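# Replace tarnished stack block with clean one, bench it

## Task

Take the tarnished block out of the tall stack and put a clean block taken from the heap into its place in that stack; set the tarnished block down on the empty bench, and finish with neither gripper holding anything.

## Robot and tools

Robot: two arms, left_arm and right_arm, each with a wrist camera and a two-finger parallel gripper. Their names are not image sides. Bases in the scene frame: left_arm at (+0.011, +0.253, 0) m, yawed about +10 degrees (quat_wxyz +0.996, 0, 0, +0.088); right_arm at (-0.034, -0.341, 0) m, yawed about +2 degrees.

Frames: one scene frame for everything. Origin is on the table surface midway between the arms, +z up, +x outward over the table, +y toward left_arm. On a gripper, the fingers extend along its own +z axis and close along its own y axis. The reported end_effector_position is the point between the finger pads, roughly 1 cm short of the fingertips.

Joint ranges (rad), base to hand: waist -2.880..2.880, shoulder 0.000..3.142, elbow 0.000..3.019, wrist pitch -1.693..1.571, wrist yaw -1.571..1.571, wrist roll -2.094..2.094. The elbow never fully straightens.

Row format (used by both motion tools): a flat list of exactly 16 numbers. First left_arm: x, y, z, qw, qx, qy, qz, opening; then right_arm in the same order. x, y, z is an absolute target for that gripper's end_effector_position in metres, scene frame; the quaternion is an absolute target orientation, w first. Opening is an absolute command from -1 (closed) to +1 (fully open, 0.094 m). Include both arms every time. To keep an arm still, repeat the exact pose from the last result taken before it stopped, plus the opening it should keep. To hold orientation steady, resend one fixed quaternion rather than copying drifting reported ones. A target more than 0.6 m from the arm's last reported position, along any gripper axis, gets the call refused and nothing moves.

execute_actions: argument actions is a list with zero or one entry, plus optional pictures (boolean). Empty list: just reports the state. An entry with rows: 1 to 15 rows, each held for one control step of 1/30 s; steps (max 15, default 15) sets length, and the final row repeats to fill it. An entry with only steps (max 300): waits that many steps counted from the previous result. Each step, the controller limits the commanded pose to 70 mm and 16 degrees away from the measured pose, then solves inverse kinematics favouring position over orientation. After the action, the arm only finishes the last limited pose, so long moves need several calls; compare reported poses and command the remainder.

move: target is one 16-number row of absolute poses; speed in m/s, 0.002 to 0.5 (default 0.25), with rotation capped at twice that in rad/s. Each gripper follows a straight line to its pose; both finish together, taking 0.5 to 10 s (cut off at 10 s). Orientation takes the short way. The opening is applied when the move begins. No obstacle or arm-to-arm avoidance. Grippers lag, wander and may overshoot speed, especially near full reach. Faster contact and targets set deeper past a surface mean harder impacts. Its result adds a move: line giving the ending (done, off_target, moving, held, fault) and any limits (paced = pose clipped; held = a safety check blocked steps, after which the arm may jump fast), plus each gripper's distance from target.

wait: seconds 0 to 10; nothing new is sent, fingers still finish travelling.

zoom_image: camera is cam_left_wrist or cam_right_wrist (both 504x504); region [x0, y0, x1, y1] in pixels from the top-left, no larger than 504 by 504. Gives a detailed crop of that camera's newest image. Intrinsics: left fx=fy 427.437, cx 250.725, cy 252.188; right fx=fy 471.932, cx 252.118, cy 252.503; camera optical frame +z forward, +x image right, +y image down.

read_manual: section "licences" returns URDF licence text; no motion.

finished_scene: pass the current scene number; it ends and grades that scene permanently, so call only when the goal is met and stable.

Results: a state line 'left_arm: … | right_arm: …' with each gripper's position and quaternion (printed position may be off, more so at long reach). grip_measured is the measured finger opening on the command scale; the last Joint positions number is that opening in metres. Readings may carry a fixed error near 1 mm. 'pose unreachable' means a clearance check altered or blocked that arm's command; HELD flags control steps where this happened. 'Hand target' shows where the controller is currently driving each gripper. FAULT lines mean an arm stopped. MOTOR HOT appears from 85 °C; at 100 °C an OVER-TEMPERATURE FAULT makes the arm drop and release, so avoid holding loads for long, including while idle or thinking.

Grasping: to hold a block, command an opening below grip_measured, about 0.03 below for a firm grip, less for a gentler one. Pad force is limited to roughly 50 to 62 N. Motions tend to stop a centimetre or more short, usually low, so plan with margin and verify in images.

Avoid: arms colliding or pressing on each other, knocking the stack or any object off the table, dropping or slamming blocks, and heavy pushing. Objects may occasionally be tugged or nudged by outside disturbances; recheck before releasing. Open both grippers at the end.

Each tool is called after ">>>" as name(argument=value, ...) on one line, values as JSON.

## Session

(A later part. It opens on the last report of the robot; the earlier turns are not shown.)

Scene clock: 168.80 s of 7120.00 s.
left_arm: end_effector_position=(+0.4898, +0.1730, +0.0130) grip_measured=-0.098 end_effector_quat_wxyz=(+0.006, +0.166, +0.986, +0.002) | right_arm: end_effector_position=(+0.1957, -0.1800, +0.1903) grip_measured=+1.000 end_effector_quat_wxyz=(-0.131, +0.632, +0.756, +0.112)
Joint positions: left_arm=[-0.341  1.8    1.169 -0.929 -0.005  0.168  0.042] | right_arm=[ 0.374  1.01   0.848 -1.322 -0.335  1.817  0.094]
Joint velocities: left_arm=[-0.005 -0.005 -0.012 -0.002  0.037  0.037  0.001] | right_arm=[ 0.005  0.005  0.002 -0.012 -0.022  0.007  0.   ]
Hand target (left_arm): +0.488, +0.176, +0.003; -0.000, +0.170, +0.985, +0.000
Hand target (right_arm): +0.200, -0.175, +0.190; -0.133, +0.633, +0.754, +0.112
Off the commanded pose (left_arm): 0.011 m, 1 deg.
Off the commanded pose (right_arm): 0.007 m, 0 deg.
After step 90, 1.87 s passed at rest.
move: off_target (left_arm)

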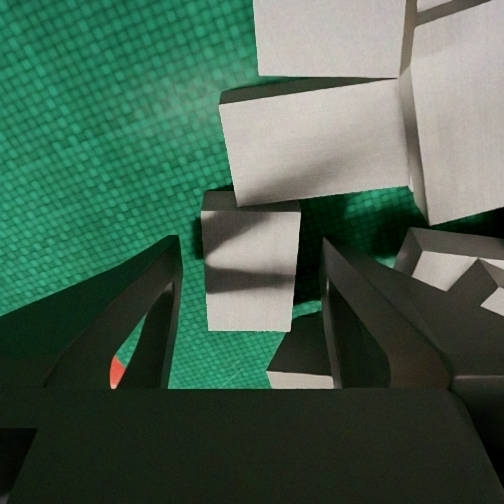

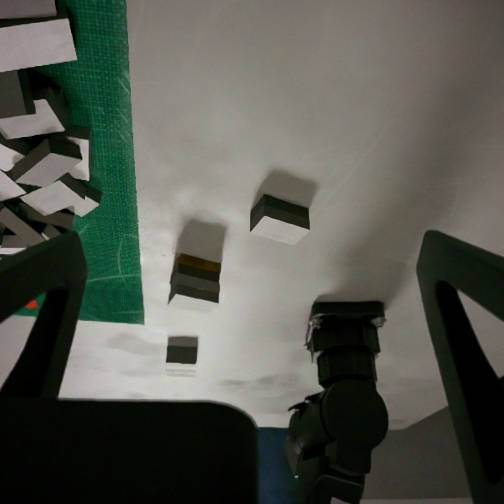

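>>> move(target=[0.488, 0.176, 0.003, 0, 0.17, 0.985, 0, -0.53, 0.20, -0.175, 0.19, -0.133, 0.633, 0.754, 0.112, 1], speed=0.02)

>>> move(target=[0.47, 0.176, 0.15, 0, 0.17, 0.985, 0, -0.53, 0.20, -0.175, 0.19, -0.133, 0.633, 0.754, 0.112, 1], speed=0.12)

>>> move(target=[0.142, 0.028, 0.12, 0.004, 0.15, 0.989, -0.004, -0.53, 0.20, -0.175, 0.19, -0.133, 0.633, 0.754, 0.112, 1], speed=0.18)

>>> move(target=[0.141, 0.029, 0.055, 0.004, 0.15, 0.989, -0.004, -0.53, 0.20, -0.175, 0.19, -0.133, 0.633, 0.754, 0.112, 1], speed=0.05)

Scene clock: 181.13 s of 7120.00 s.
left_arm: end_effector_position=(+0.4895, +0.1731, +0.0128) grip_measured=-0.469 end_effector_quat_wxyz=(+0.006, +0.166, +0.986, +0.002) | right_arm: end_effector_position=(+0.1957, -0.1800, +0.1903) grip_measured=+1.000 end_effector_quat_wxyz=(-0.131, +0.632, +0.756, +0.112)
Joint positions: left_arm=[-0.341  1.8    1.169 -0.929 -0.005  0.168  0.025] | right_arm=[ 0.374  1.01   0.848 -1.322 -0.335  1.817  0.094]
Joint velocities: left_arm=[ 0.015 -0.005  0.002  0.002 -0.022  0.051 -0.001] | right_arm=[-0.005 -0.005  0.012  0.007 -0.007 -0.051  0.   ]
Hand target (left_arm): +0.488, +0.176, +0.003; -0.000, +0.170, +0.985, -0.000
Hand target (right_arm): +0.200, -0.175, +0.190; -0.133, +0.633, +0.754, +0.112
Off the commanded pose (left_arm): 0.010 m, 1 deg.
Off the commanded pose (right_arm): 0.007 m, 0 deg.
After step 90, 8.57 s passed at rest.
move: done

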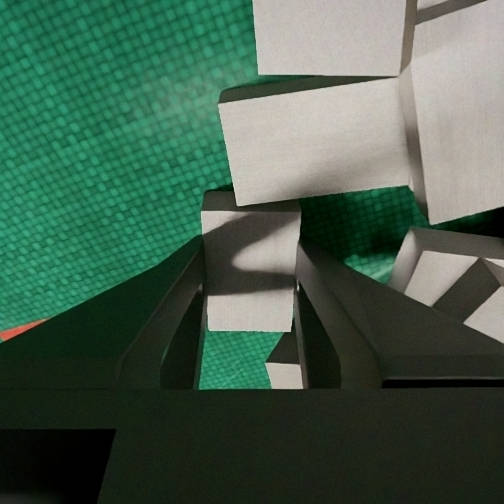

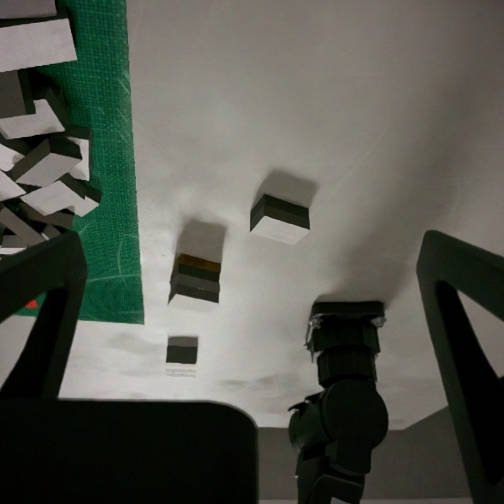

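Scene clock: 182.70 s of 7120.00 s.
left_arm: end_effector_position=(+0.4585, +0.1783, +0.1326) grip_measured=-0.469 end_effector_quat_wxyz=(-0.018, +0.166, +0.986, +0.002) | right_arm: end_effector_position=(+0.1957, -0.1800, +0.1903) grip_measured=+1.000 end_effector_quat_wxyz=(-0.131, +0.632, +0.756, +0.112)
Joint positions: left_arm=[-0.341  1.605  1.262 -1.264 -0.005  0.168  0.025] | right_arm=[ 0.374  1.01   0.848 -1.322 -0.335  1.817  0.094]
Joint velocities: left_arm=[-0.005 -0.005 -0.007 -0.017  0.007 -0.037  0.001] | right_arm=[-0.005 -0.005  0.012 -0.027  0.007  0.037  0.   ]
Hand target (left_arm): +0.470, +0.176, +0.151; +0.000, +0.170, +0.985, +0.000
Hand target (right_arm): +0.200, -0.175, +0.190; -0.133, +0.633, +0.754, +0.112
Off the commanded pose (left_arm): 0.021 m, 2 deg.
Off the commanded pose (right_arm): 0.007 m, 0 deg.
move: off_target (left_arm)

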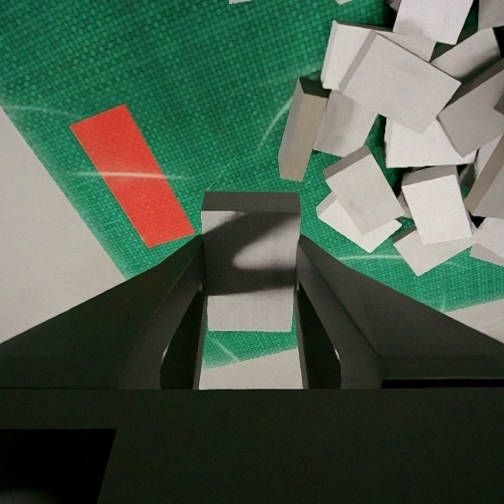

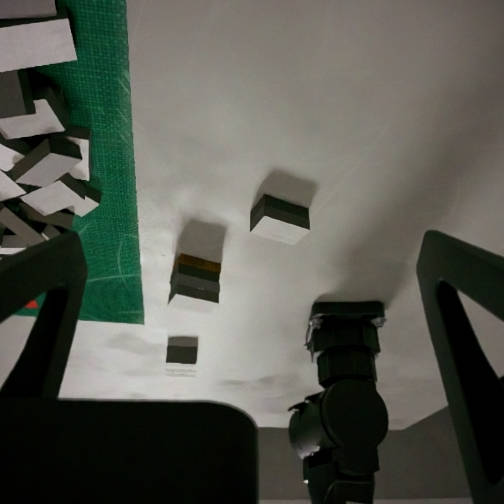

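Scene clock: 185.27 s of 7120.00 s.
left_arm: end_effector_position=(+0.1425, +0.0269, +0.1198) grip_measured=-0.469 end_effector_quat_wxyz=(+0.001, +0.157, +0.988, +0.005) | right_arm: end_effector_position=(+0.1957, -0.1800, +0.1903) grip_measured=+1.000 end_effector_quat_wxyz=(-0.131, +0.632, +0.756, +0.112)
Joint positions: left_arm=[-1.222  1.082  0.732 -1.227 -0.007 -0.73   0.025] | right_arm=[ 0.374  1.01   0.848 -1.322 -0.335  1.817  0.094]
Joint velocities: left_arm=[ 0.005 -0.005 -0.002 -0.002  0.051 -0.051  0.   ] | right_arm=[ 0.015 -0.005  0.007 -0.012 -0.022 -0.022  0.   ]
Hand target (left_arm): +0.142, +0.027, +0.122; +0.006, +0.150, +0.989, +0.002
Hand target (right_arm): +0.200, -0.175, +0.190; -0.133, +0.633, +0.754, +0.112
Off the commanded pose (left_arm): 0.001 m, 1 deg.
Off the commanded pose (right_arm): 0.007 m, 0 deg.
move: done

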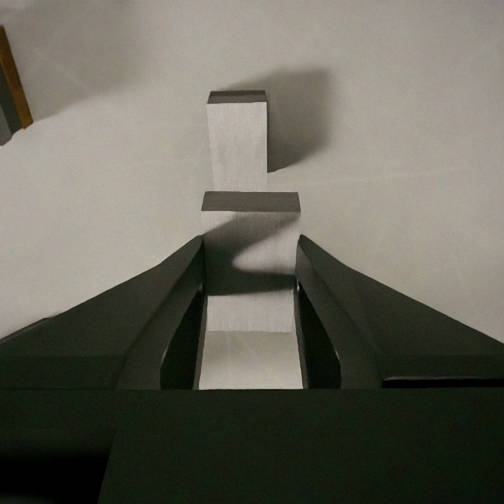

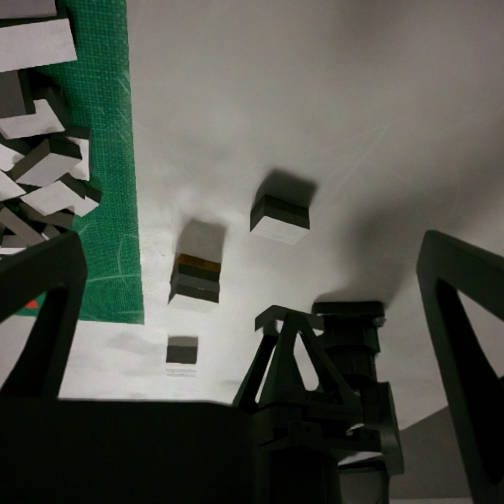

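Scene clock: 186.87 s of 7120.00 s.
left_arm: end_effector_position=(+0.1396, +0.0316, +0.0570) grip_measured=-0.469 end_effector_quat_wxyz=(+0.005, +0.157, +0.988, -0.001) | right_arm: end_effector_position=(+0.1957, -0.1800, +0.1903) grip_measured=+1.000 end_effector_quat_wxyz=(-0.131, +0.632, +0.756, +0.112)
Joint positions: left_arm=[-1.222  1.15   0.596 -1.009 -0.006 -0.73   0.025] | right_arm=[ 0.374  1.01   0.848 -1.322 -0.335  1.817  0.094]
Joint velocities: left_arm=[-0.005 -0.015  0.032  0.002  0.007 -0.051  0.   ] | right_arm=[-0.005 -0.005  0.007 -0.007  0.051  0.007  0.   ]
Hand target (left_arm): +0.141, +0.029, +0.055; +0.004, +0.150, +0.989, -0.004
Hand target (right_arm): +0.200, -0.175, +0.190; -0.133, +0.633, +0.754, +0.112
Off the commanded pose (left_arm): 0.004 m, 1 deg.
Off the commanded pose (right_arm): 0.007 m, 0 deg.
move: done

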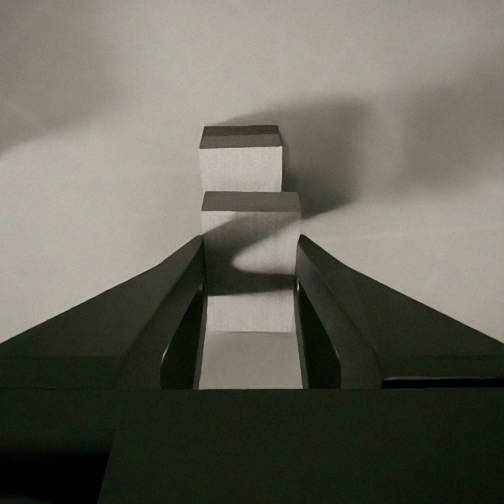

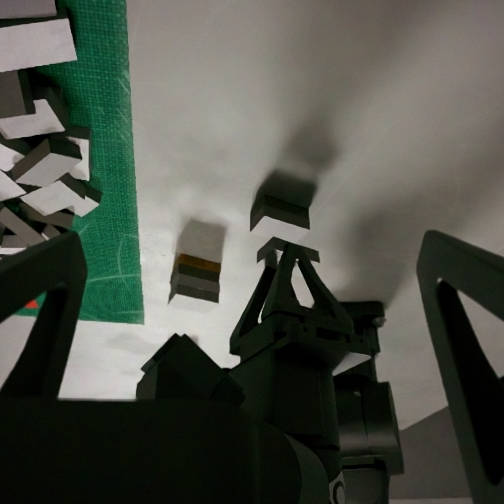

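>>> execute_actions(actions=[])

Scene clock: 213.83 s of 7120.00 s.
left_arm: end_effector_position=(+0.1396, +0.0316, +0.0570) grip_measured=-0.469 end_effector_quat_wxyz=(+0.005, +0.157, +0.988, -0.001) | right_arm: end_effector_position=(+0.1957, -0.1800, +0.1903) grip_measured=+1.000 end_effector_quat_wxyz=(-0.131, +0.632, +0.756, +0.112)
Joint positions: left_arm=[-1.222  1.15   0.596 -1.009 -0.006 -0.73   0.025] | right_arm=[ 0.374  1.01   0.848 -1.322 -0.335  1.817  0.094]
Joint velocities: left_arm=[-0.005 -0.015  0.017 -0.012 -0.051 -0.022 -0.   ] | right_arm=[-0.024  0.005 -0.012 -0.007 -0.022 -0.081  0.   ]
Hand target (left_arm): +0.141, +0.029, +0.055; +0.004, +0.150, +0.989, -0.004
Hand target (right_arm): +0.200, -0.175, +0.190; -0.133, +0.633, +0.754, +0.112
Off the commanded pose (left_arm): 0.004 m, 1 deg.
Off the commanded pose (right_arm): 0.007 m, 0 deg.
Steps of this call (steps 1 to 90: nothing new was sent; then 23.97 s passed at rest). Readings (end_effector_position):
1: left_arm (+0.1396, +0.0316, +0.0570) | right_arm (+0.1957, -0.1800, +0.1903)
2: left_arm (+0.1396, +0.0316, +0.0570) | right_arm (+0.1957, -0.1800, +0.1903)
4: left_arm (+0.1396, +0.0316, +0.0570) | right_arm (+0.1957, -0.1800, +0.1903)
8: left_arm (+0.1396, +0.0316, +0.0570) | right_arm (+0.1957, -0.1800, +0.1903)
90: the state above

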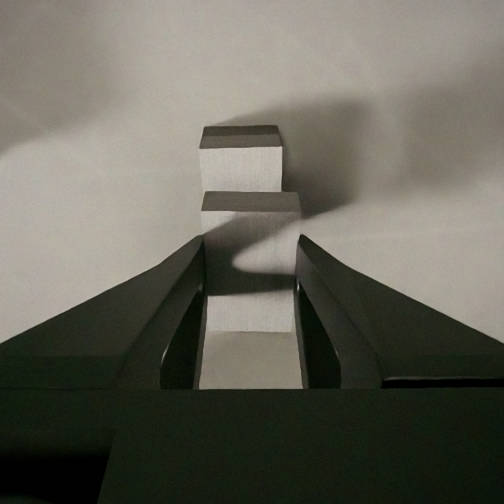

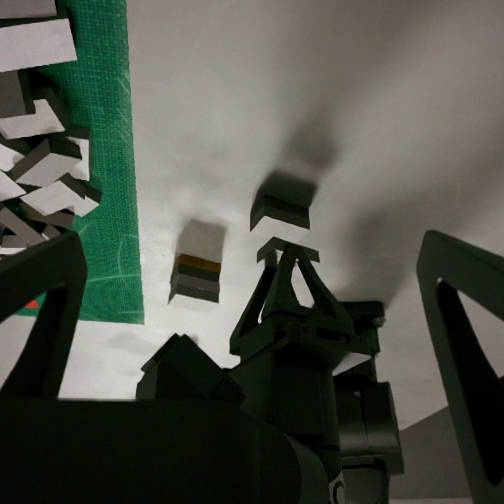

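>>> move(target=[0.1463,0.0322,0.045,0.004,0.15,0.989,-0.004,-0.53,0.20,-0.175,0.19,-0.133,0.633,0.754,0.112,1], speed=0.02)

Scene clock: 223.73 s of 7120.00 s.
left_arm: end_effector_position=(+0.1436, +0.0328, +0.0481) grip_measured=-0.469 end_effector_quat_wxyz=(+0.005, +0.149, +0.989, -0.002) | right_arm: end_effector_position=(+0.1957, -0.1800, +0.1903) grip_measured=+1.000 end_effector_quat_wxyz=(-0.131, +0.632, +0.756, +0.112)
Joint positions: left_arm=[-1.206  1.169  0.582 -0.973 -0.006 -0.73   0.025] | right_arm=[ 0.374  1.01   0.848 -1.322 -0.335  1.817  0.094]
Joint velocities: left_arm=[-0.005  0.005  0.007 -0.007  0.007 -0.007  0.   ] | right_arm=[-0.015 -0.015 -0.002 -0.002 -0.007  0.051  0.   ]
Hand target (left_arm): +0.146, +0.032, +0.045; +0.004, +0.150, +0.989, -0.004
Hand target (right_arm): +0.200, -0.175, +0.190; -0.133, +0.633, +0.754, +0.112
Off the commanded pose (left_arm): 0.004 m, 0 deg.
Off the commanded pose (right_arm): 0.007 m, 0 deg.
After step 90, 6.00 s passed at rest.
move: done

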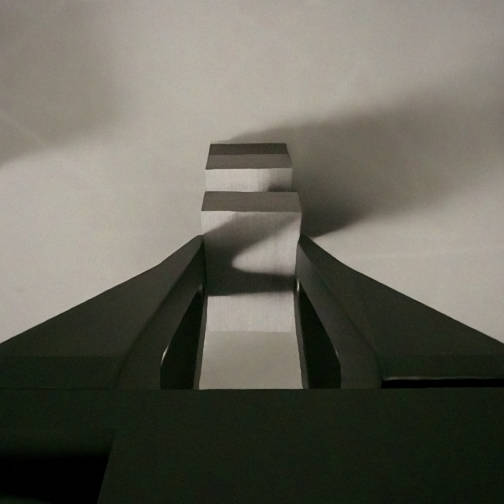

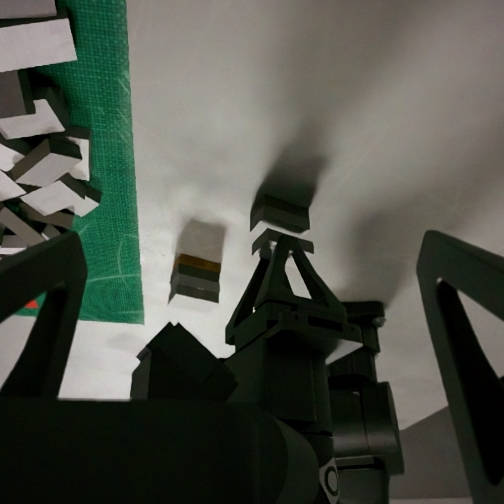

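>>> move(target=[0.1458,0.0332,0.037,0.004,0.15,0.989,-0.004,-0.53,0.20,-0.175,0.19,-0.133,0.633,0.754,0.112,1], speed=0.01)

>>> zoom_image(camera="cam_right_wrist", region=[210, 170, 350, 310])

Scene clock: 234.13 s of 7120.00 s.
left_arm: end_effector_position=(+0.1431, +0.0335, +0.0403) grip_measured=-0.469 end_effector_quat_wxyz=(+0.006, +0.149, +0.989, -0.002) | right_arm: end_effector_position=(+0.1957, -0.1800, +0.1903) grip_measured=+1.000 end_effector_quat_wxyz=(-0.131, +0.632, +0.756, +0.112)
Joint positions: left_arm=[-1.206  1.183  0.567 -0.944 -0.006 -0.73   0.025] | right_arm=[ 0.374  1.01   0.848 -1.322 -0.335  1.817  0.094]
Joint velocities: left_arm=[-0.005  0.005  0.002 -0.012 -0.007 -0.051 -0.001] | right_arm=[-0.005 -0.015 -0.012  0.012  0.007 -0.051  0.   ]
Hand target (left_arm): +0.146, +0.033, +0.037; +0.004, +0.150, +0.989, -0.004
Hand target (right_arm): +0.200, -0.175, +0.190; -0.133, +0.633, +0.754, +0.112
Off the commanded pose (left_arm): 0.004 m, 0 deg.
Off the commanded pose (right_arm): 0.007 m, 0 deg.
After step 90, 6.03 s passed at rest.
move: done

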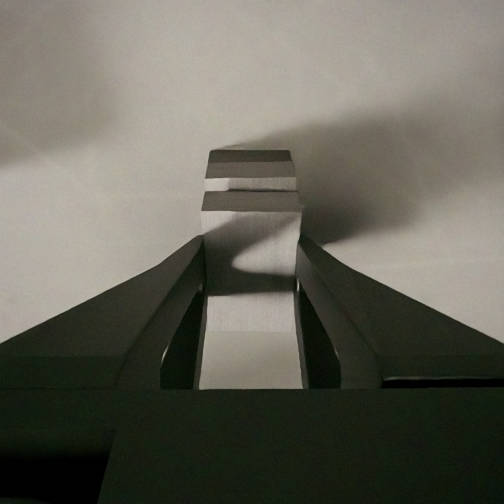

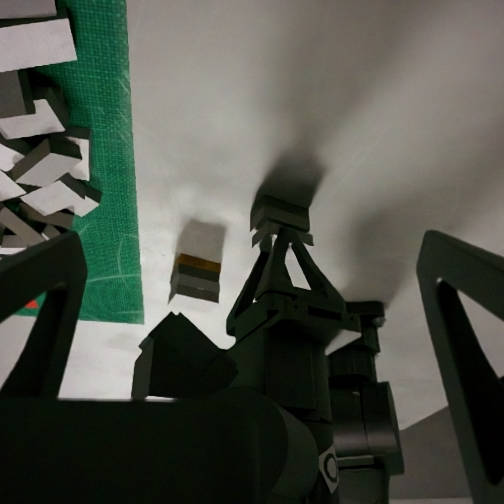

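Region (210, 170, 350, 310) of cam_right_wrist's 504x504 image, scaled by 3.600, with more detail than that image has.

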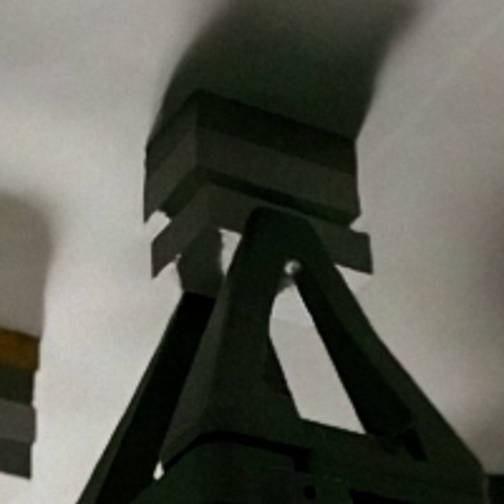

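>>> move(target=[0.1490,0.0316,0.038,0.004,0.15,0.989,-0.004,-0.53,0.20,-0.175,0.19,-0.133,0.633,0.754,0.112,1], speed=0.01)

>>> zoom_image(camera="cam_right_wrist", region=[210, 170, 350, 310])

Scene clock: 252.43 s of 7120.00 s.
left_arm: end_effector_position=(+0.1444, +0.0350, +0.0386) grip_measured=-0.469 end_effector_quat_wxyz=(+0.004, +0.148, +0.989, +0.000) | right_arm: end_effector_position=(+0.1957, -0.1800, +0.1903) grip_measured=+1.000 end_effector_quat_wxyz=(-0.131, +0.632, +0.756, +0.112)
Joint positions: left_arm=[-1.199  1.19   0.567 -0.944 -0.006 -0.727  0.025] | right_arm=[ 0.374  1.01   0.848 -1.322 -0.335  1.817  0.094]
Joint velocities: left_arm=[-0.015  0.015 -0.002 -0.002 -0.022  0.007  0.   ] | right_arm=[-0.005 -0.005  0.002  0.022 -0.007 -0.066  0.   ]
Hand target (left_arm): +0.149, +0.032, +0.038; +0.004, +0.150, +0.989, -0.004
Hand target (right_arm): +0.200, -0.175, +0.190; -0.133, +0.633, +0.754, +0.112
Off the commanded pose (left_arm): 0.006 m, 1 deg.
Off the commanded pose (right_arm): 0.007 m, 0 deg.
After step 90, 14.43 s passed at rest.
move: done

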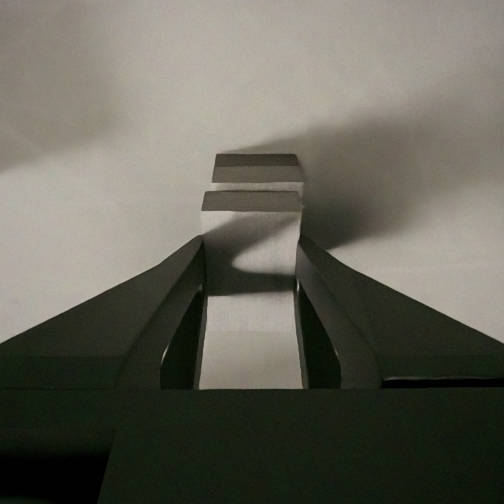

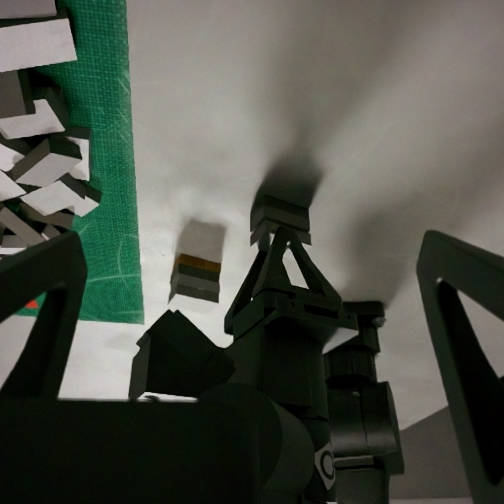

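Region (210, 170, 350, 310) of cam_right_wrist's 504x504 image, scaled by 3.600, with more detail than that image has.

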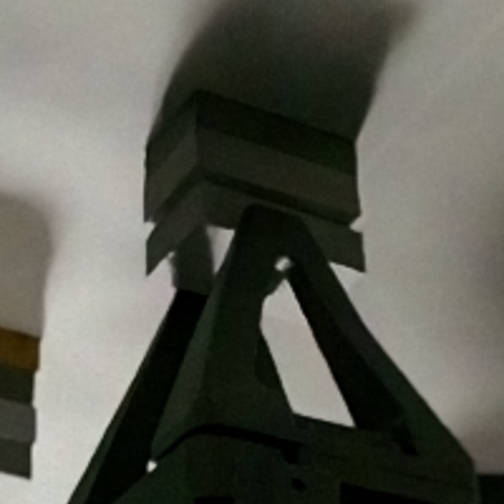

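>>> move(target=[0.1530,0.0250,0.050,0.004,0.15,0.989,-0.004,-0.53,0.20,-0.175,0.19,-0.133,0.633,0.754,0.112,1], speed=0.015)

Scene clock: 264.40 s of 7120.00 s.
left_arm: end_effector_position=(+0.1427, +0.0379, +0.0386) grip_measured=-0.469 end_effector_quat_wxyz=(-0.001, +0.148, +0.989, +0.006) | right_arm: end_effector_position=(+0.1957, -0.1800, +0.1903) grip_measured=+1.000 end_effector_quat_wxyz=(-0.131, +0.632, +0.756, +0.112)
Joint positions: left_arm=[-1.199  1.19   0.567 -0.957 -0.006 -0.726  0.025] | right_arm=[ 0.374  1.01   0.848 -1.322 -0.335  1.817  0.094]
Joint velocities: left_arm=[ 0.005  0.005  0.002  0.002 -0.007 -0.051 -0.001] | right_arm=[-0.015 -0.015 -0.002  0.007 -0.007 -0.022  0.   ]
Hand target (left_arm): +0.153, +0.025, +0.050; +0.004, +0.150, +0.989, -0.004
Hand target (right_arm): +0.200, -0.175, +0.190; -0.133, +0.633, +0.754, +0.112
Off the commanded pose (left_arm): 0.020 m, 1 deg.
Off the commanded pose (right_arm): 0.007 m, 0 deg.
After step 90, 7.57 s passed at rest.
move: off_target (left_arm)

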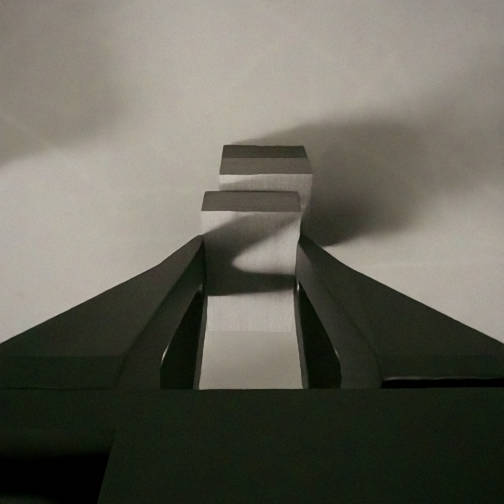

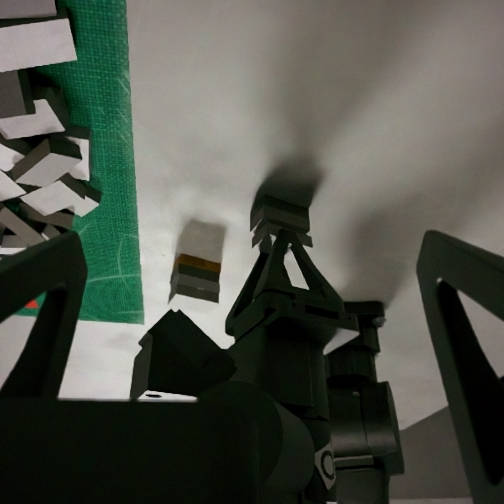

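>>> move(target=[0.1560,0.0200,0.075,0.004,0.15,0.989,-0.004,-0.53,0.20,-0.175,0.19,-0.133,0.633,0.754,0.112,1], speed=0.03)

>>> move(target=[0.1495,0.0310,0.046,0.004,0.15,0.989,-0.004,-0.53,0.20,-0.175,0.19,-0.133,0.633,0.754,0.112,1], speed=0.02)

Scene clock: 274.83 s of 7120.00 s.
left_arm: end_effector_position=(+0.1457, +0.0329, +0.0580) grip_measured=-0.469 end_effector_quat_wxyz=(-0.008, +0.148, +0.989, +0.014) | right_arm: end_effector_position=(+0.1957, -0.1800, +0.1903) grip_measured=+1.000 end_effector_quat_wxyz=(-0.131, +0.632, +0.756, +0.112)
Joint positions: left_arm=[-1.199  1.183  0.623 -1.041 -0.006 -0.726  0.025] | right_arm=[ 0.374  1.01   0.848 -1.322 -0.335  1.817  0.094]
Joint velocities: left_arm=[-0.005 -0.015 -0.007 -0.012  0.037 -0.022 -0.   ] | right_arm=[ 0.024 -0.015 -0.002 -0.002 -0.037  0.022  0.   ]
Hand target (left_arm): +0.156, +0.020, +0.075; +0.004, +0.150, +0.989, -0.004
Hand target (right_arm): +0.200, -0.175, +0.190; -0.133, +0.633, +0.754, +0.112
Off the commanded pose (left_arm): 0.024 m, 2 deg.
Off the commanded pose (right_arm): 0.007 m, 0 deg.
After step 90, 5.70 s passed at rest.
move: off_target (left_arm)

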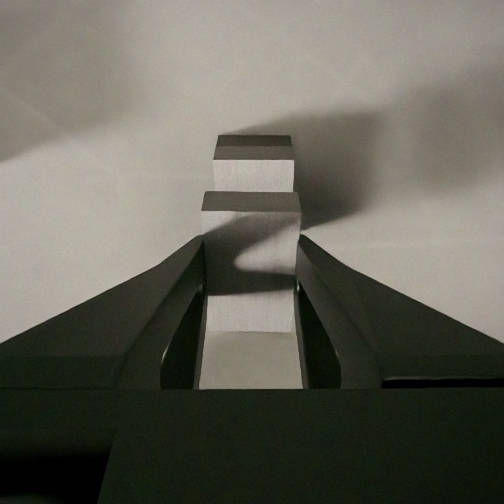

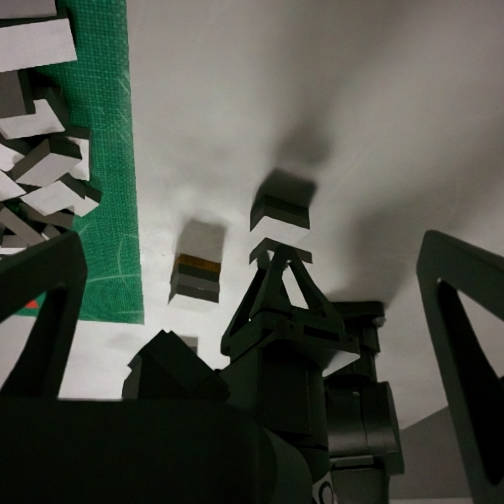

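Scene clock: 276.10 s of 7120.00 s.
left_arm: end_effector_position=(+0.1463, +0.0319, +0.0473) grip_measured=-0.469 end_effector_quat_wxyz=(+0.003, +0.148, +0.989, +0.001) | right_arm: end_effector_position=(+0.1957, -0.1800, +0.1903) grip_measured=+1.000 end_effector_quat_wxyz=(-0.131, +0.632, +0.756, +0.112)
Joint positions: left_arm=[-1.198  1.183  0.59  -0.975 -0.005 -0.726  0.025] | right_arm=[ 0.374  1.01   0.848 -1.322 -0.335  1.817  0.094]
Joint velocities: left_arm=[-0.005 -0.005  0.002  0.007  0.007 -0.095  0.001] | right_arm=[-0.015 -0.005  0.017  0.007 -0.051 -0.095  0.   ]
Hand target (left_arm): +0.149, +0.031, +0.046; +0.004, +0.150, +0.989, -0.004
Hand target (right_arm): +0.200, -0.175, +0.190; -0.133, +0.633, +0.754, +0.112
Off the commanded pose (left_arm): 0.004 m, 1 deg.
Off the commanded pose (right_arm): 0.007 m, 0 deg.
move: done

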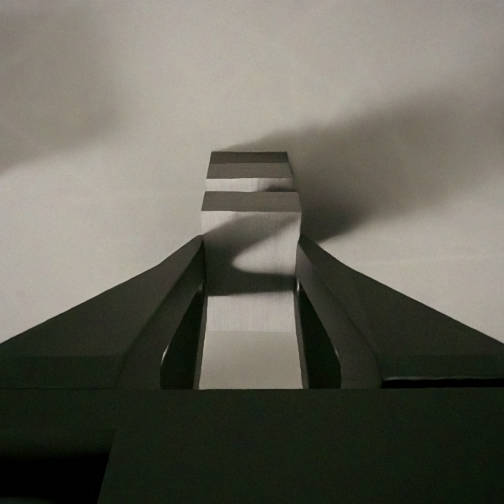

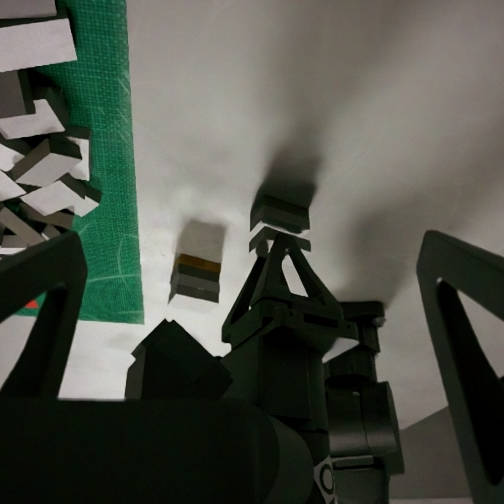

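>>> move(target=[0.1492,0.0314,0.036,0.004,0.15,0.989,-0.004,-0.53,0.20,-0.175,0.19,-0.133,0.633,0.754,0.112,1], speed=0.01)

>>> zoom_image(camera="cam_right_wrist", region=[210, 170, 350, 310])

Scene clock: 287.77 s of 7120.00 s.
left_arm: end_effector_position=(+0.1465, +0.0317, +0.0393) grip_measured=-0.469 end_effector_quat_wxyz=(+0.006, +0.148, +0.989, -0.003) | right_arm: end_effector_position=(+0.1957, -0.1800, +0.1903) grip_measured=+1.000 end_effector_quat_wxyz=(-0.131, +0.632, +0.756, +0.112)
Joint positions: left_arm=[-1.198  1.195  0.573 -0.938 -0.005 -0.725  0.025] | right_arm=[ 0.374  1.01   0.848 -1.322 -0.335  1.817  0.094]
Joint velocities: left_arm=[ 0.015 -0.005  0.002 -0.002  0.022  0.007 -0.001] | right_arm=[ 0.005 -0.015 -0.002 -0.007 -0.022  0.022  0.   ]
Hand target (left_arm): +0.149, +0.032, +0.036; +0.004, +0.150, +0.989, -0.004
Hand target (right_arm): +0.200, -0.175, +0.190; -0.133, +0.633, +0.754, +0.112
Off the commanded pose (left_arm): 0.004 m, 0 deg.
Off the commanded pose (right_arm): 0.007 m, 0 deg.
After step 90, 7.30 s passed at rest.
move: done

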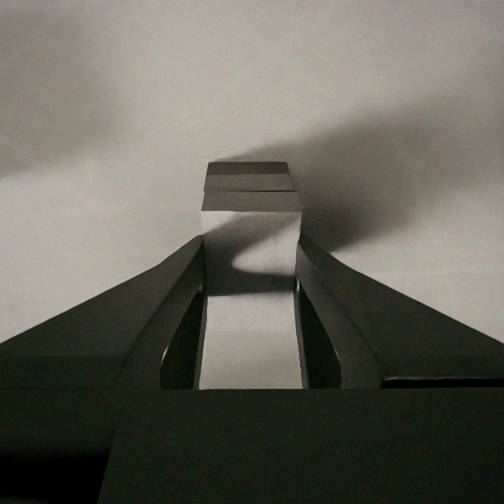

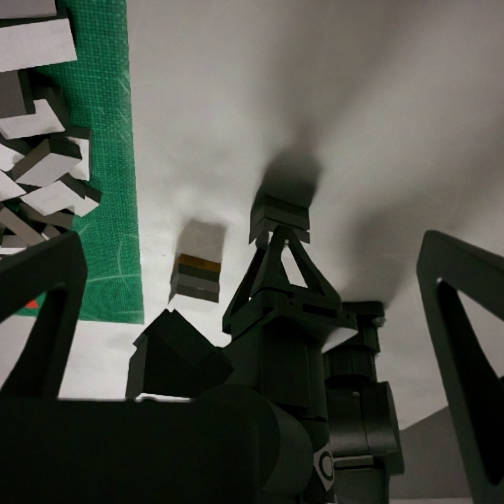

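Region (210, 170, 350, 310) of cam_right_wrist's 504x504 image, scaled by 3.600, with more detail than that image has.

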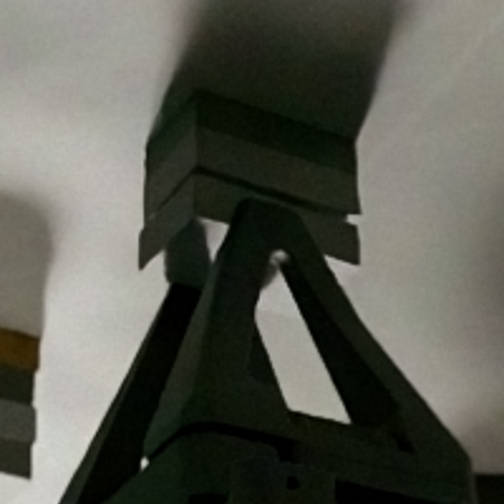

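>>> move(target=[0.1487,0.0323,0.034,0.004,0.15,0.989,-0.004,-0.53,0.20,-0.175,0.19,-0.133,0.633,0.754,0.112,1], speed=0.005)

>>> zoom_image(camera="cam_right_wrist", region=[210, 170, 350, 310])

Scene clock: 295.97 s of 7120.00 s.
left_arm: end_effector_position=(+0.1461, +0.0322, +0.0376) grip_measured=-0.469 end_effector_quat_wxyz=(+0.006, +0.148, +0.989, -0.003) | right_arm: end_effector_position=(+0.1957, -0.1800, +0.1903) grip_measured=+1.000 end_effector_quat_wxyz=(-0.131, +0.632, +0.756, +0.112)
Joint positions: left_arm=[-1.198  1.196  0.568 -0.931 -0.005 -0.725  0.025] | right_arm=[ 0.374  1.01   0.848 -1.322 -0.335  1.817  0.094]
Joint velocities: left_arm=[-0.005 -0.005  0.002 -0.007 -0.051 -0.007  0.   ] | right_arm=[-0.005  0.005 -0.012 -0.007 -0.007 -0.022  0.   ]
Hand target (left_arm): +0.149, +0.032, +0.034; +0.004, +0.150, +0.989, -0.004
Hand target (right_arm): +0.200, -0.175, +0.190; -0.133, +0.633, +0.754, +0.112
Off the commanded pose (left_arm): 0.004 m, 0 deg.
Off the commanded pose (right_arm): 0.007 m, 0 deg.
After step 90, 3.67 s passed at rest.
move: done

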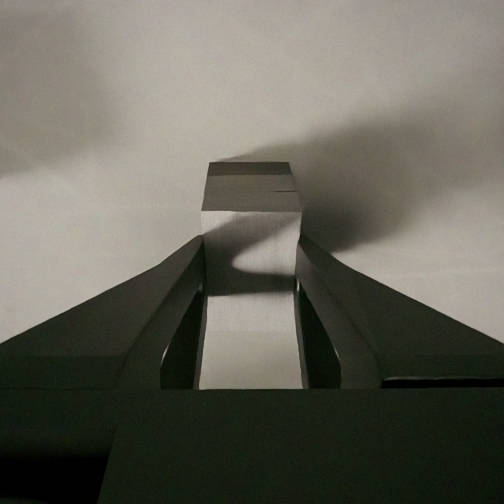

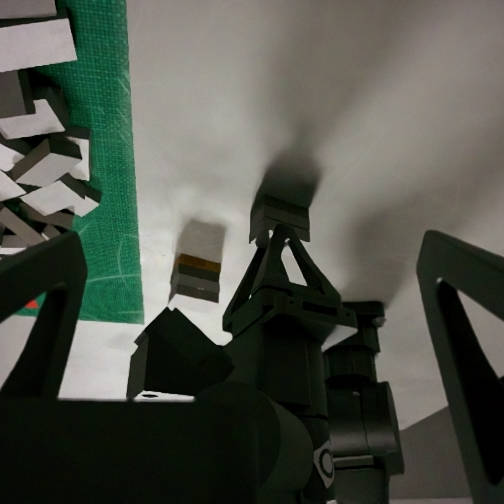

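Region (210, 170, 350, 310) of cam_right_wrist's 504x504 image, scaled by 3.600, with more detail than that image has.

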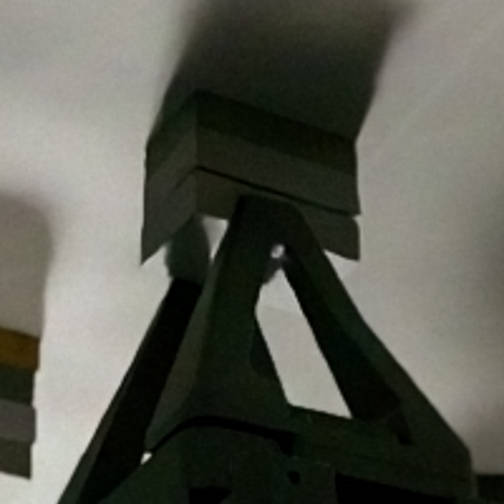

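Aligned and essentially in contact. Release wide, then lift.

>>> move(target=[0.1487,0.0323,0.034,0.004,0.15,0.989,-0.004,0.6,0.20,-0.175,0.19,-0.133,0.633,0.754,0.112,1], speed=0.005)

>>> move(target=[0.155,0.022,0.11,0.004,0.15,0.989,-0.004,0.6,0.20,-0.175,0.19,-0.133,0.633,0.754,0.112,1], speed=0.08)

>>> move(target=[0.216,0.136,0.10,0.004,0.147,0.989,-0.004,0.2,0.20,-0.175,0.19,-0.133,0.633,0.754,0.112,1], speed=0.1)

Scene clock: 305.33 s of 7120.00 s.
left_arm: end_effector_position=(+0.1461, +0.0322, +0.0376) grip_measured=+0.597 end_effector_quat_wxyz=(+0.006, +0.148, +0.989, -0.003) | right_arm: end_effector_position=(+0.1957, -0.1800, +0.1903) grip_measured=+1.000 end_effector_quat_wxyz=(-0.131, +0.632, +0.756, +0.112)
Joint positions: left_arm=[-1.198  1.196  0.568 -0.931 -0.005 -0.725  0.075] | right_arm=[ 0.374  1.01   0.848 -1.322 -0.335  1.817  0.094]
Joint velocities: left_arm=[-0.005  0.005  0.017  0.012 -0.007 -0.007  0.   ] | right_arm=[-0.015  0.005  0.002 -0.002 -0.037 -0.022  0.   ]
Hand target (left_arm): +0.149, +0.032, +0.034; +0.004, +0.150, +0.989, -0.004
Hand target (right_arm): +0.200, -0.175, +0.190; -0.133, +0.633, +0.754, +0.112
Off the commanded pose (left_arm): 0.004 m, 0 deg.
Off the commanded pose (right_arm): 0.007 m, 0 deg.
After step 90, 4.83 s passed at rest.
move: done

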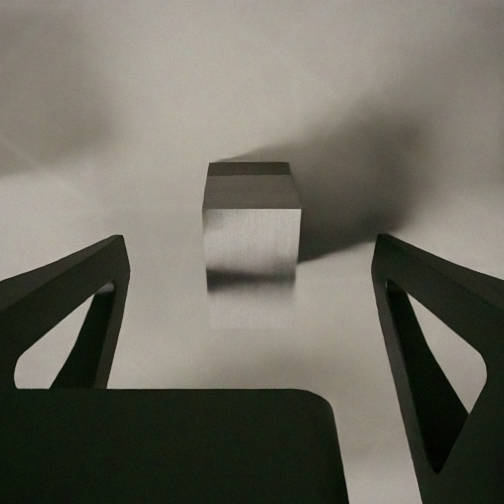

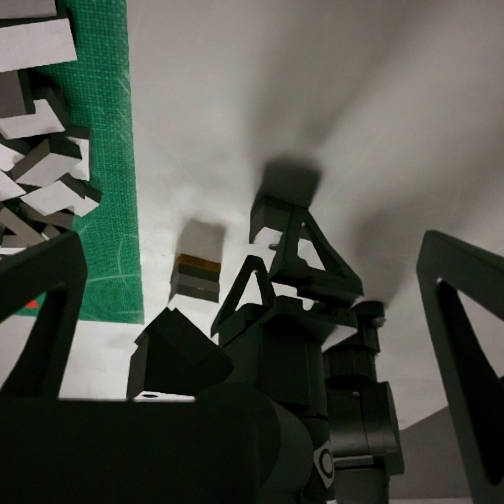

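Scene clock: 306.60 s of 7120.00 s.
left_arm: end_effector_position=(+0.1468, +0.0312, +0.0951) grip_measured=+0.598 end_effector_quat_wxyz=(-0.005, +0.148, +0.989, +0.010) | right_arm: end_effector_position=(+0.1957, -0.1800, +0.1903) grip_measured=+1.000 end_effector_quat_wxyz=(-0.131, +0.632, +0.756, +0.112)
Joint positions: left_arm=[-1.198  1.12   0.688 -1.159 -0.005 -0.725  0.075] | right_arm=[ 0.374  1.01   0.848 -1.322 -0.335  1.817  0.094]
Joint velocities: left_arm=[ 0.005 -0.015  0.002 -0.012  0.095  0.037 -0.   ] | right_arm=[-0.005 -0.005 -0.002  0.017 -0.022  0.007  0.   ]
Hand target (left_arm): +0.155, +0.022, +0.110; +0.004, +0.150, +0.989, -0.004
Hand target (right_arm): +0.200, -0.175, +0.190; -0.133, +0.633, +0.754, +0.112
Off the commanded pose (left_arm): 0.019 m, 2 deg.
Off the commanded pose (right_arm): 0.007 m, 0 deg.
move: off_target (left_arm)

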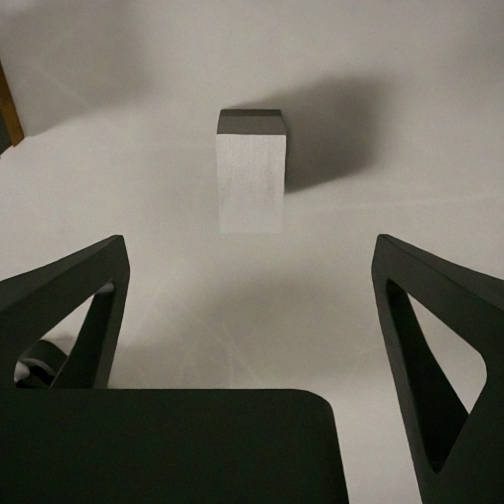

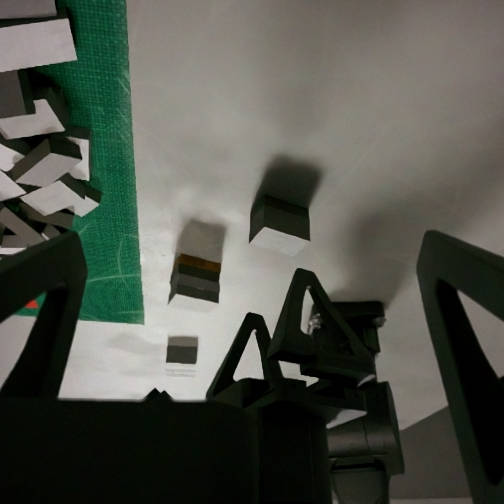

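Scene clock: 308.37 s of 7120.00 s.
left_arm: end_effector_position=(+0.2186, +0.1333, +0.0995) grip_measured=+0.202 end_effector_quat_wxyz=(+0.006, +0.141, +0.990, -0.007) | right_arm: end_effector_position=(+0.1957, -0.1800, +0.1903) grip_measured=+1.000 end_effector_quat_wxyz=(-0.131, +0.632, +0.756, +0.112)
Joint positions: left_arm=[-0.69   1.021  0.635 -1.17   0.008 -0.23   0.056] | right_arm=[ 0.374  1.01   0.848 -1.322 -0.335  1.817  0.094]
Joint velocities: left_arm=[-0.005  0.005 -0.012  0.007  0.051  0.007  0.   ] | right_arm=[-0.015 -0.005  0.007 -0.002  0.007 -0.022  0.   ]
Hand target (left_arm): +0.215, +0.136, +0.100; +0.002, +0.147, +0.989, -0.008
Hand target (right_arm): +0.200, -0.175, +0.190; -0.133, +0.633, +0.754, +0.112
Off the commanded pose (left_arm): 0.004 m, 1 deg.
Off the commanded pose (right_arm): 0.007 m, 0 deg.
move: done

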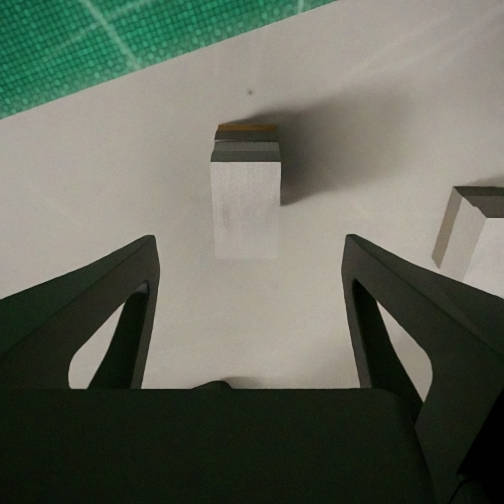

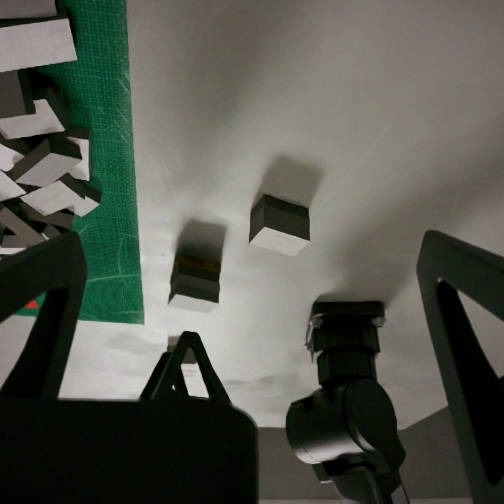

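>>> move(target=[0.211,0.138,0.05,0.004,0.147,0.989,-0.004,0.2,0.20,-0.175,0.19,-0.133,0.633,0.754,0.112,1], speed=0.05)

Scene clock: 314.47 s of 7120.00 s.
left_arm: end_effector_position=(+0.2096, +0.1384, +0.0533) grip_measured=+0.202 end_effector_quat_wxyz=(+0.004, +0.143, +0.990, -0.006) | right_arm: end_effector_position=(+0.1957, -0.1800, +0.1903) grip_measured=+1.000 end_effector_quat_wxyz=(-0.131, +0.632, +0.756, +0.112)
Joint positions: left_arm=[-0.69   1.067  0.529 -1.021  0.008 -0.227  0.056] | right_arm=[ 0.374  1.01   0.848 -1.322 -0.335  1.817  0.094]
Joint velocities: left_arm=[-0.015 -0.015  0.002  0.007  0.051  0.007  0.001] | right_arm=[-0.005 -0.005 -0.002  0.007  0.007 -0.051  0.   ]
Hand target (left_arm): +0.211, +0.138, +0.050; +0.004, +0.147, +0.989, -0.004
Hand target (right_arm): +0.200, -0.175, +0.190; -0.133, +0.633, +0.754, +0.112
Off the commanded pose (left_arm): 0.004 m, 1 deg.
Off the commanded pose (right_arm): 0.007 m, 0 deg.
After step 90, 1.80 s passed at rest.
move: done

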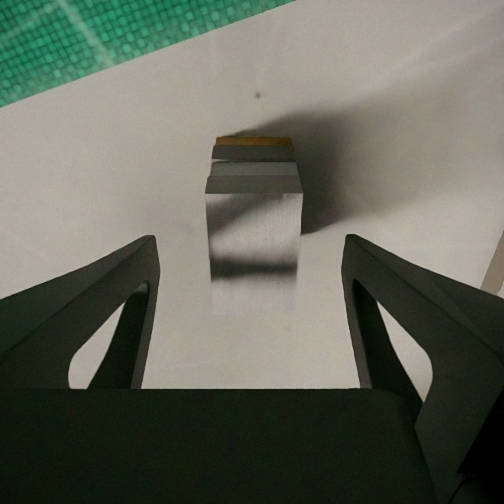

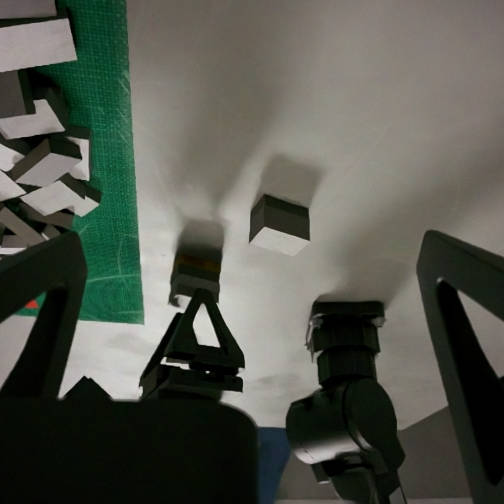

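>>> move(target=[0.2090,0.1345,0.0245,0.004,0.147,0.989,-0.004,0.0,0.20,-0.175,0.19,-0.133,0.633,0.754,0.112,1], speed=0.03)

>>> zoom_image(camera="cam_right_wrist", region=[130, 210, 270, 350])

Scene clock: 327.30 s of 7120.00 s.
left_arm: end_effector_position=(+0.2097, +0.1365, +0.0282) grip_measured=+0.003 end_effector_quat_wxyz=(+0.004, +0.146, +0.989, -0.006) | right_arm: end_effector_position=(+0.1957, -0.1800, +0.1903) grip_measured=+1.000 end_effector_quat_wxyz=(-0.131, +0.632, +0.756, +0.112)
Joint positions: left_arm=[-0.696  1.126  0.488 -0.92   0.008 -0.227  0.047] | right_arm=[ 0.374  1.01   0.848 -1.322 -0.335  1.817  0.094]
Joint velocities: left_arm=[-0.005 -0.005  0.007  0.012  0.051 -0.051 -0.001] | right_arm=[-0.005 -0.005 -0.012  0.012 -0.066  0.037  0.   ]
Hand target (left_arm): +0.209, +0.135, +0.024; +0.004, +0.147, +0.989, -0.004
Hand target (right_arm): +0.200, -0.175, +0.190; -0.133, +0.633, +0.754, +0.112
Off the commanded pose (left_arm): 0.004 m, 0 deg.
Off the commanded pose (right_arm): 0.007 m, 0 deg.
After step 90, 8.60 s passed at rest.
move: done

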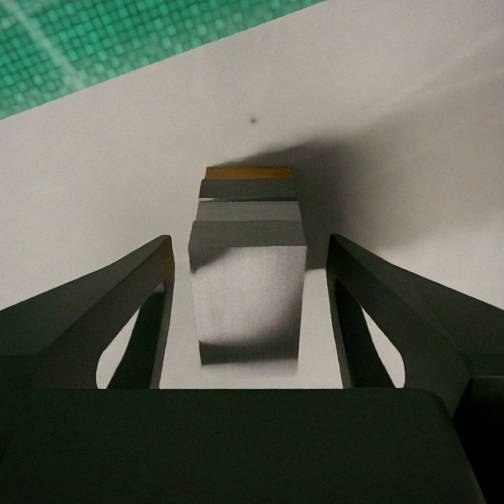

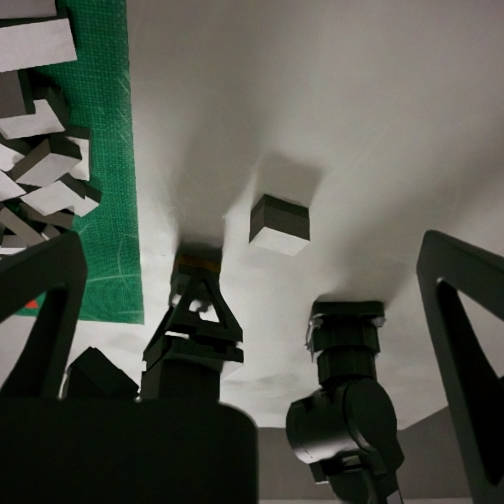

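Region (130, 210, 270, 350) of cam_right_wrist's 504x504 image, scaled by 3.600, with more detail than that image has.

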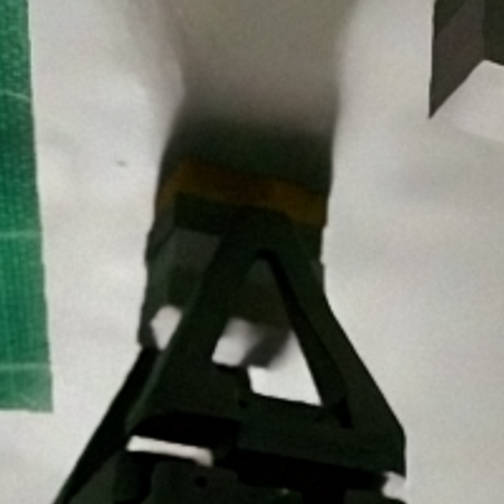

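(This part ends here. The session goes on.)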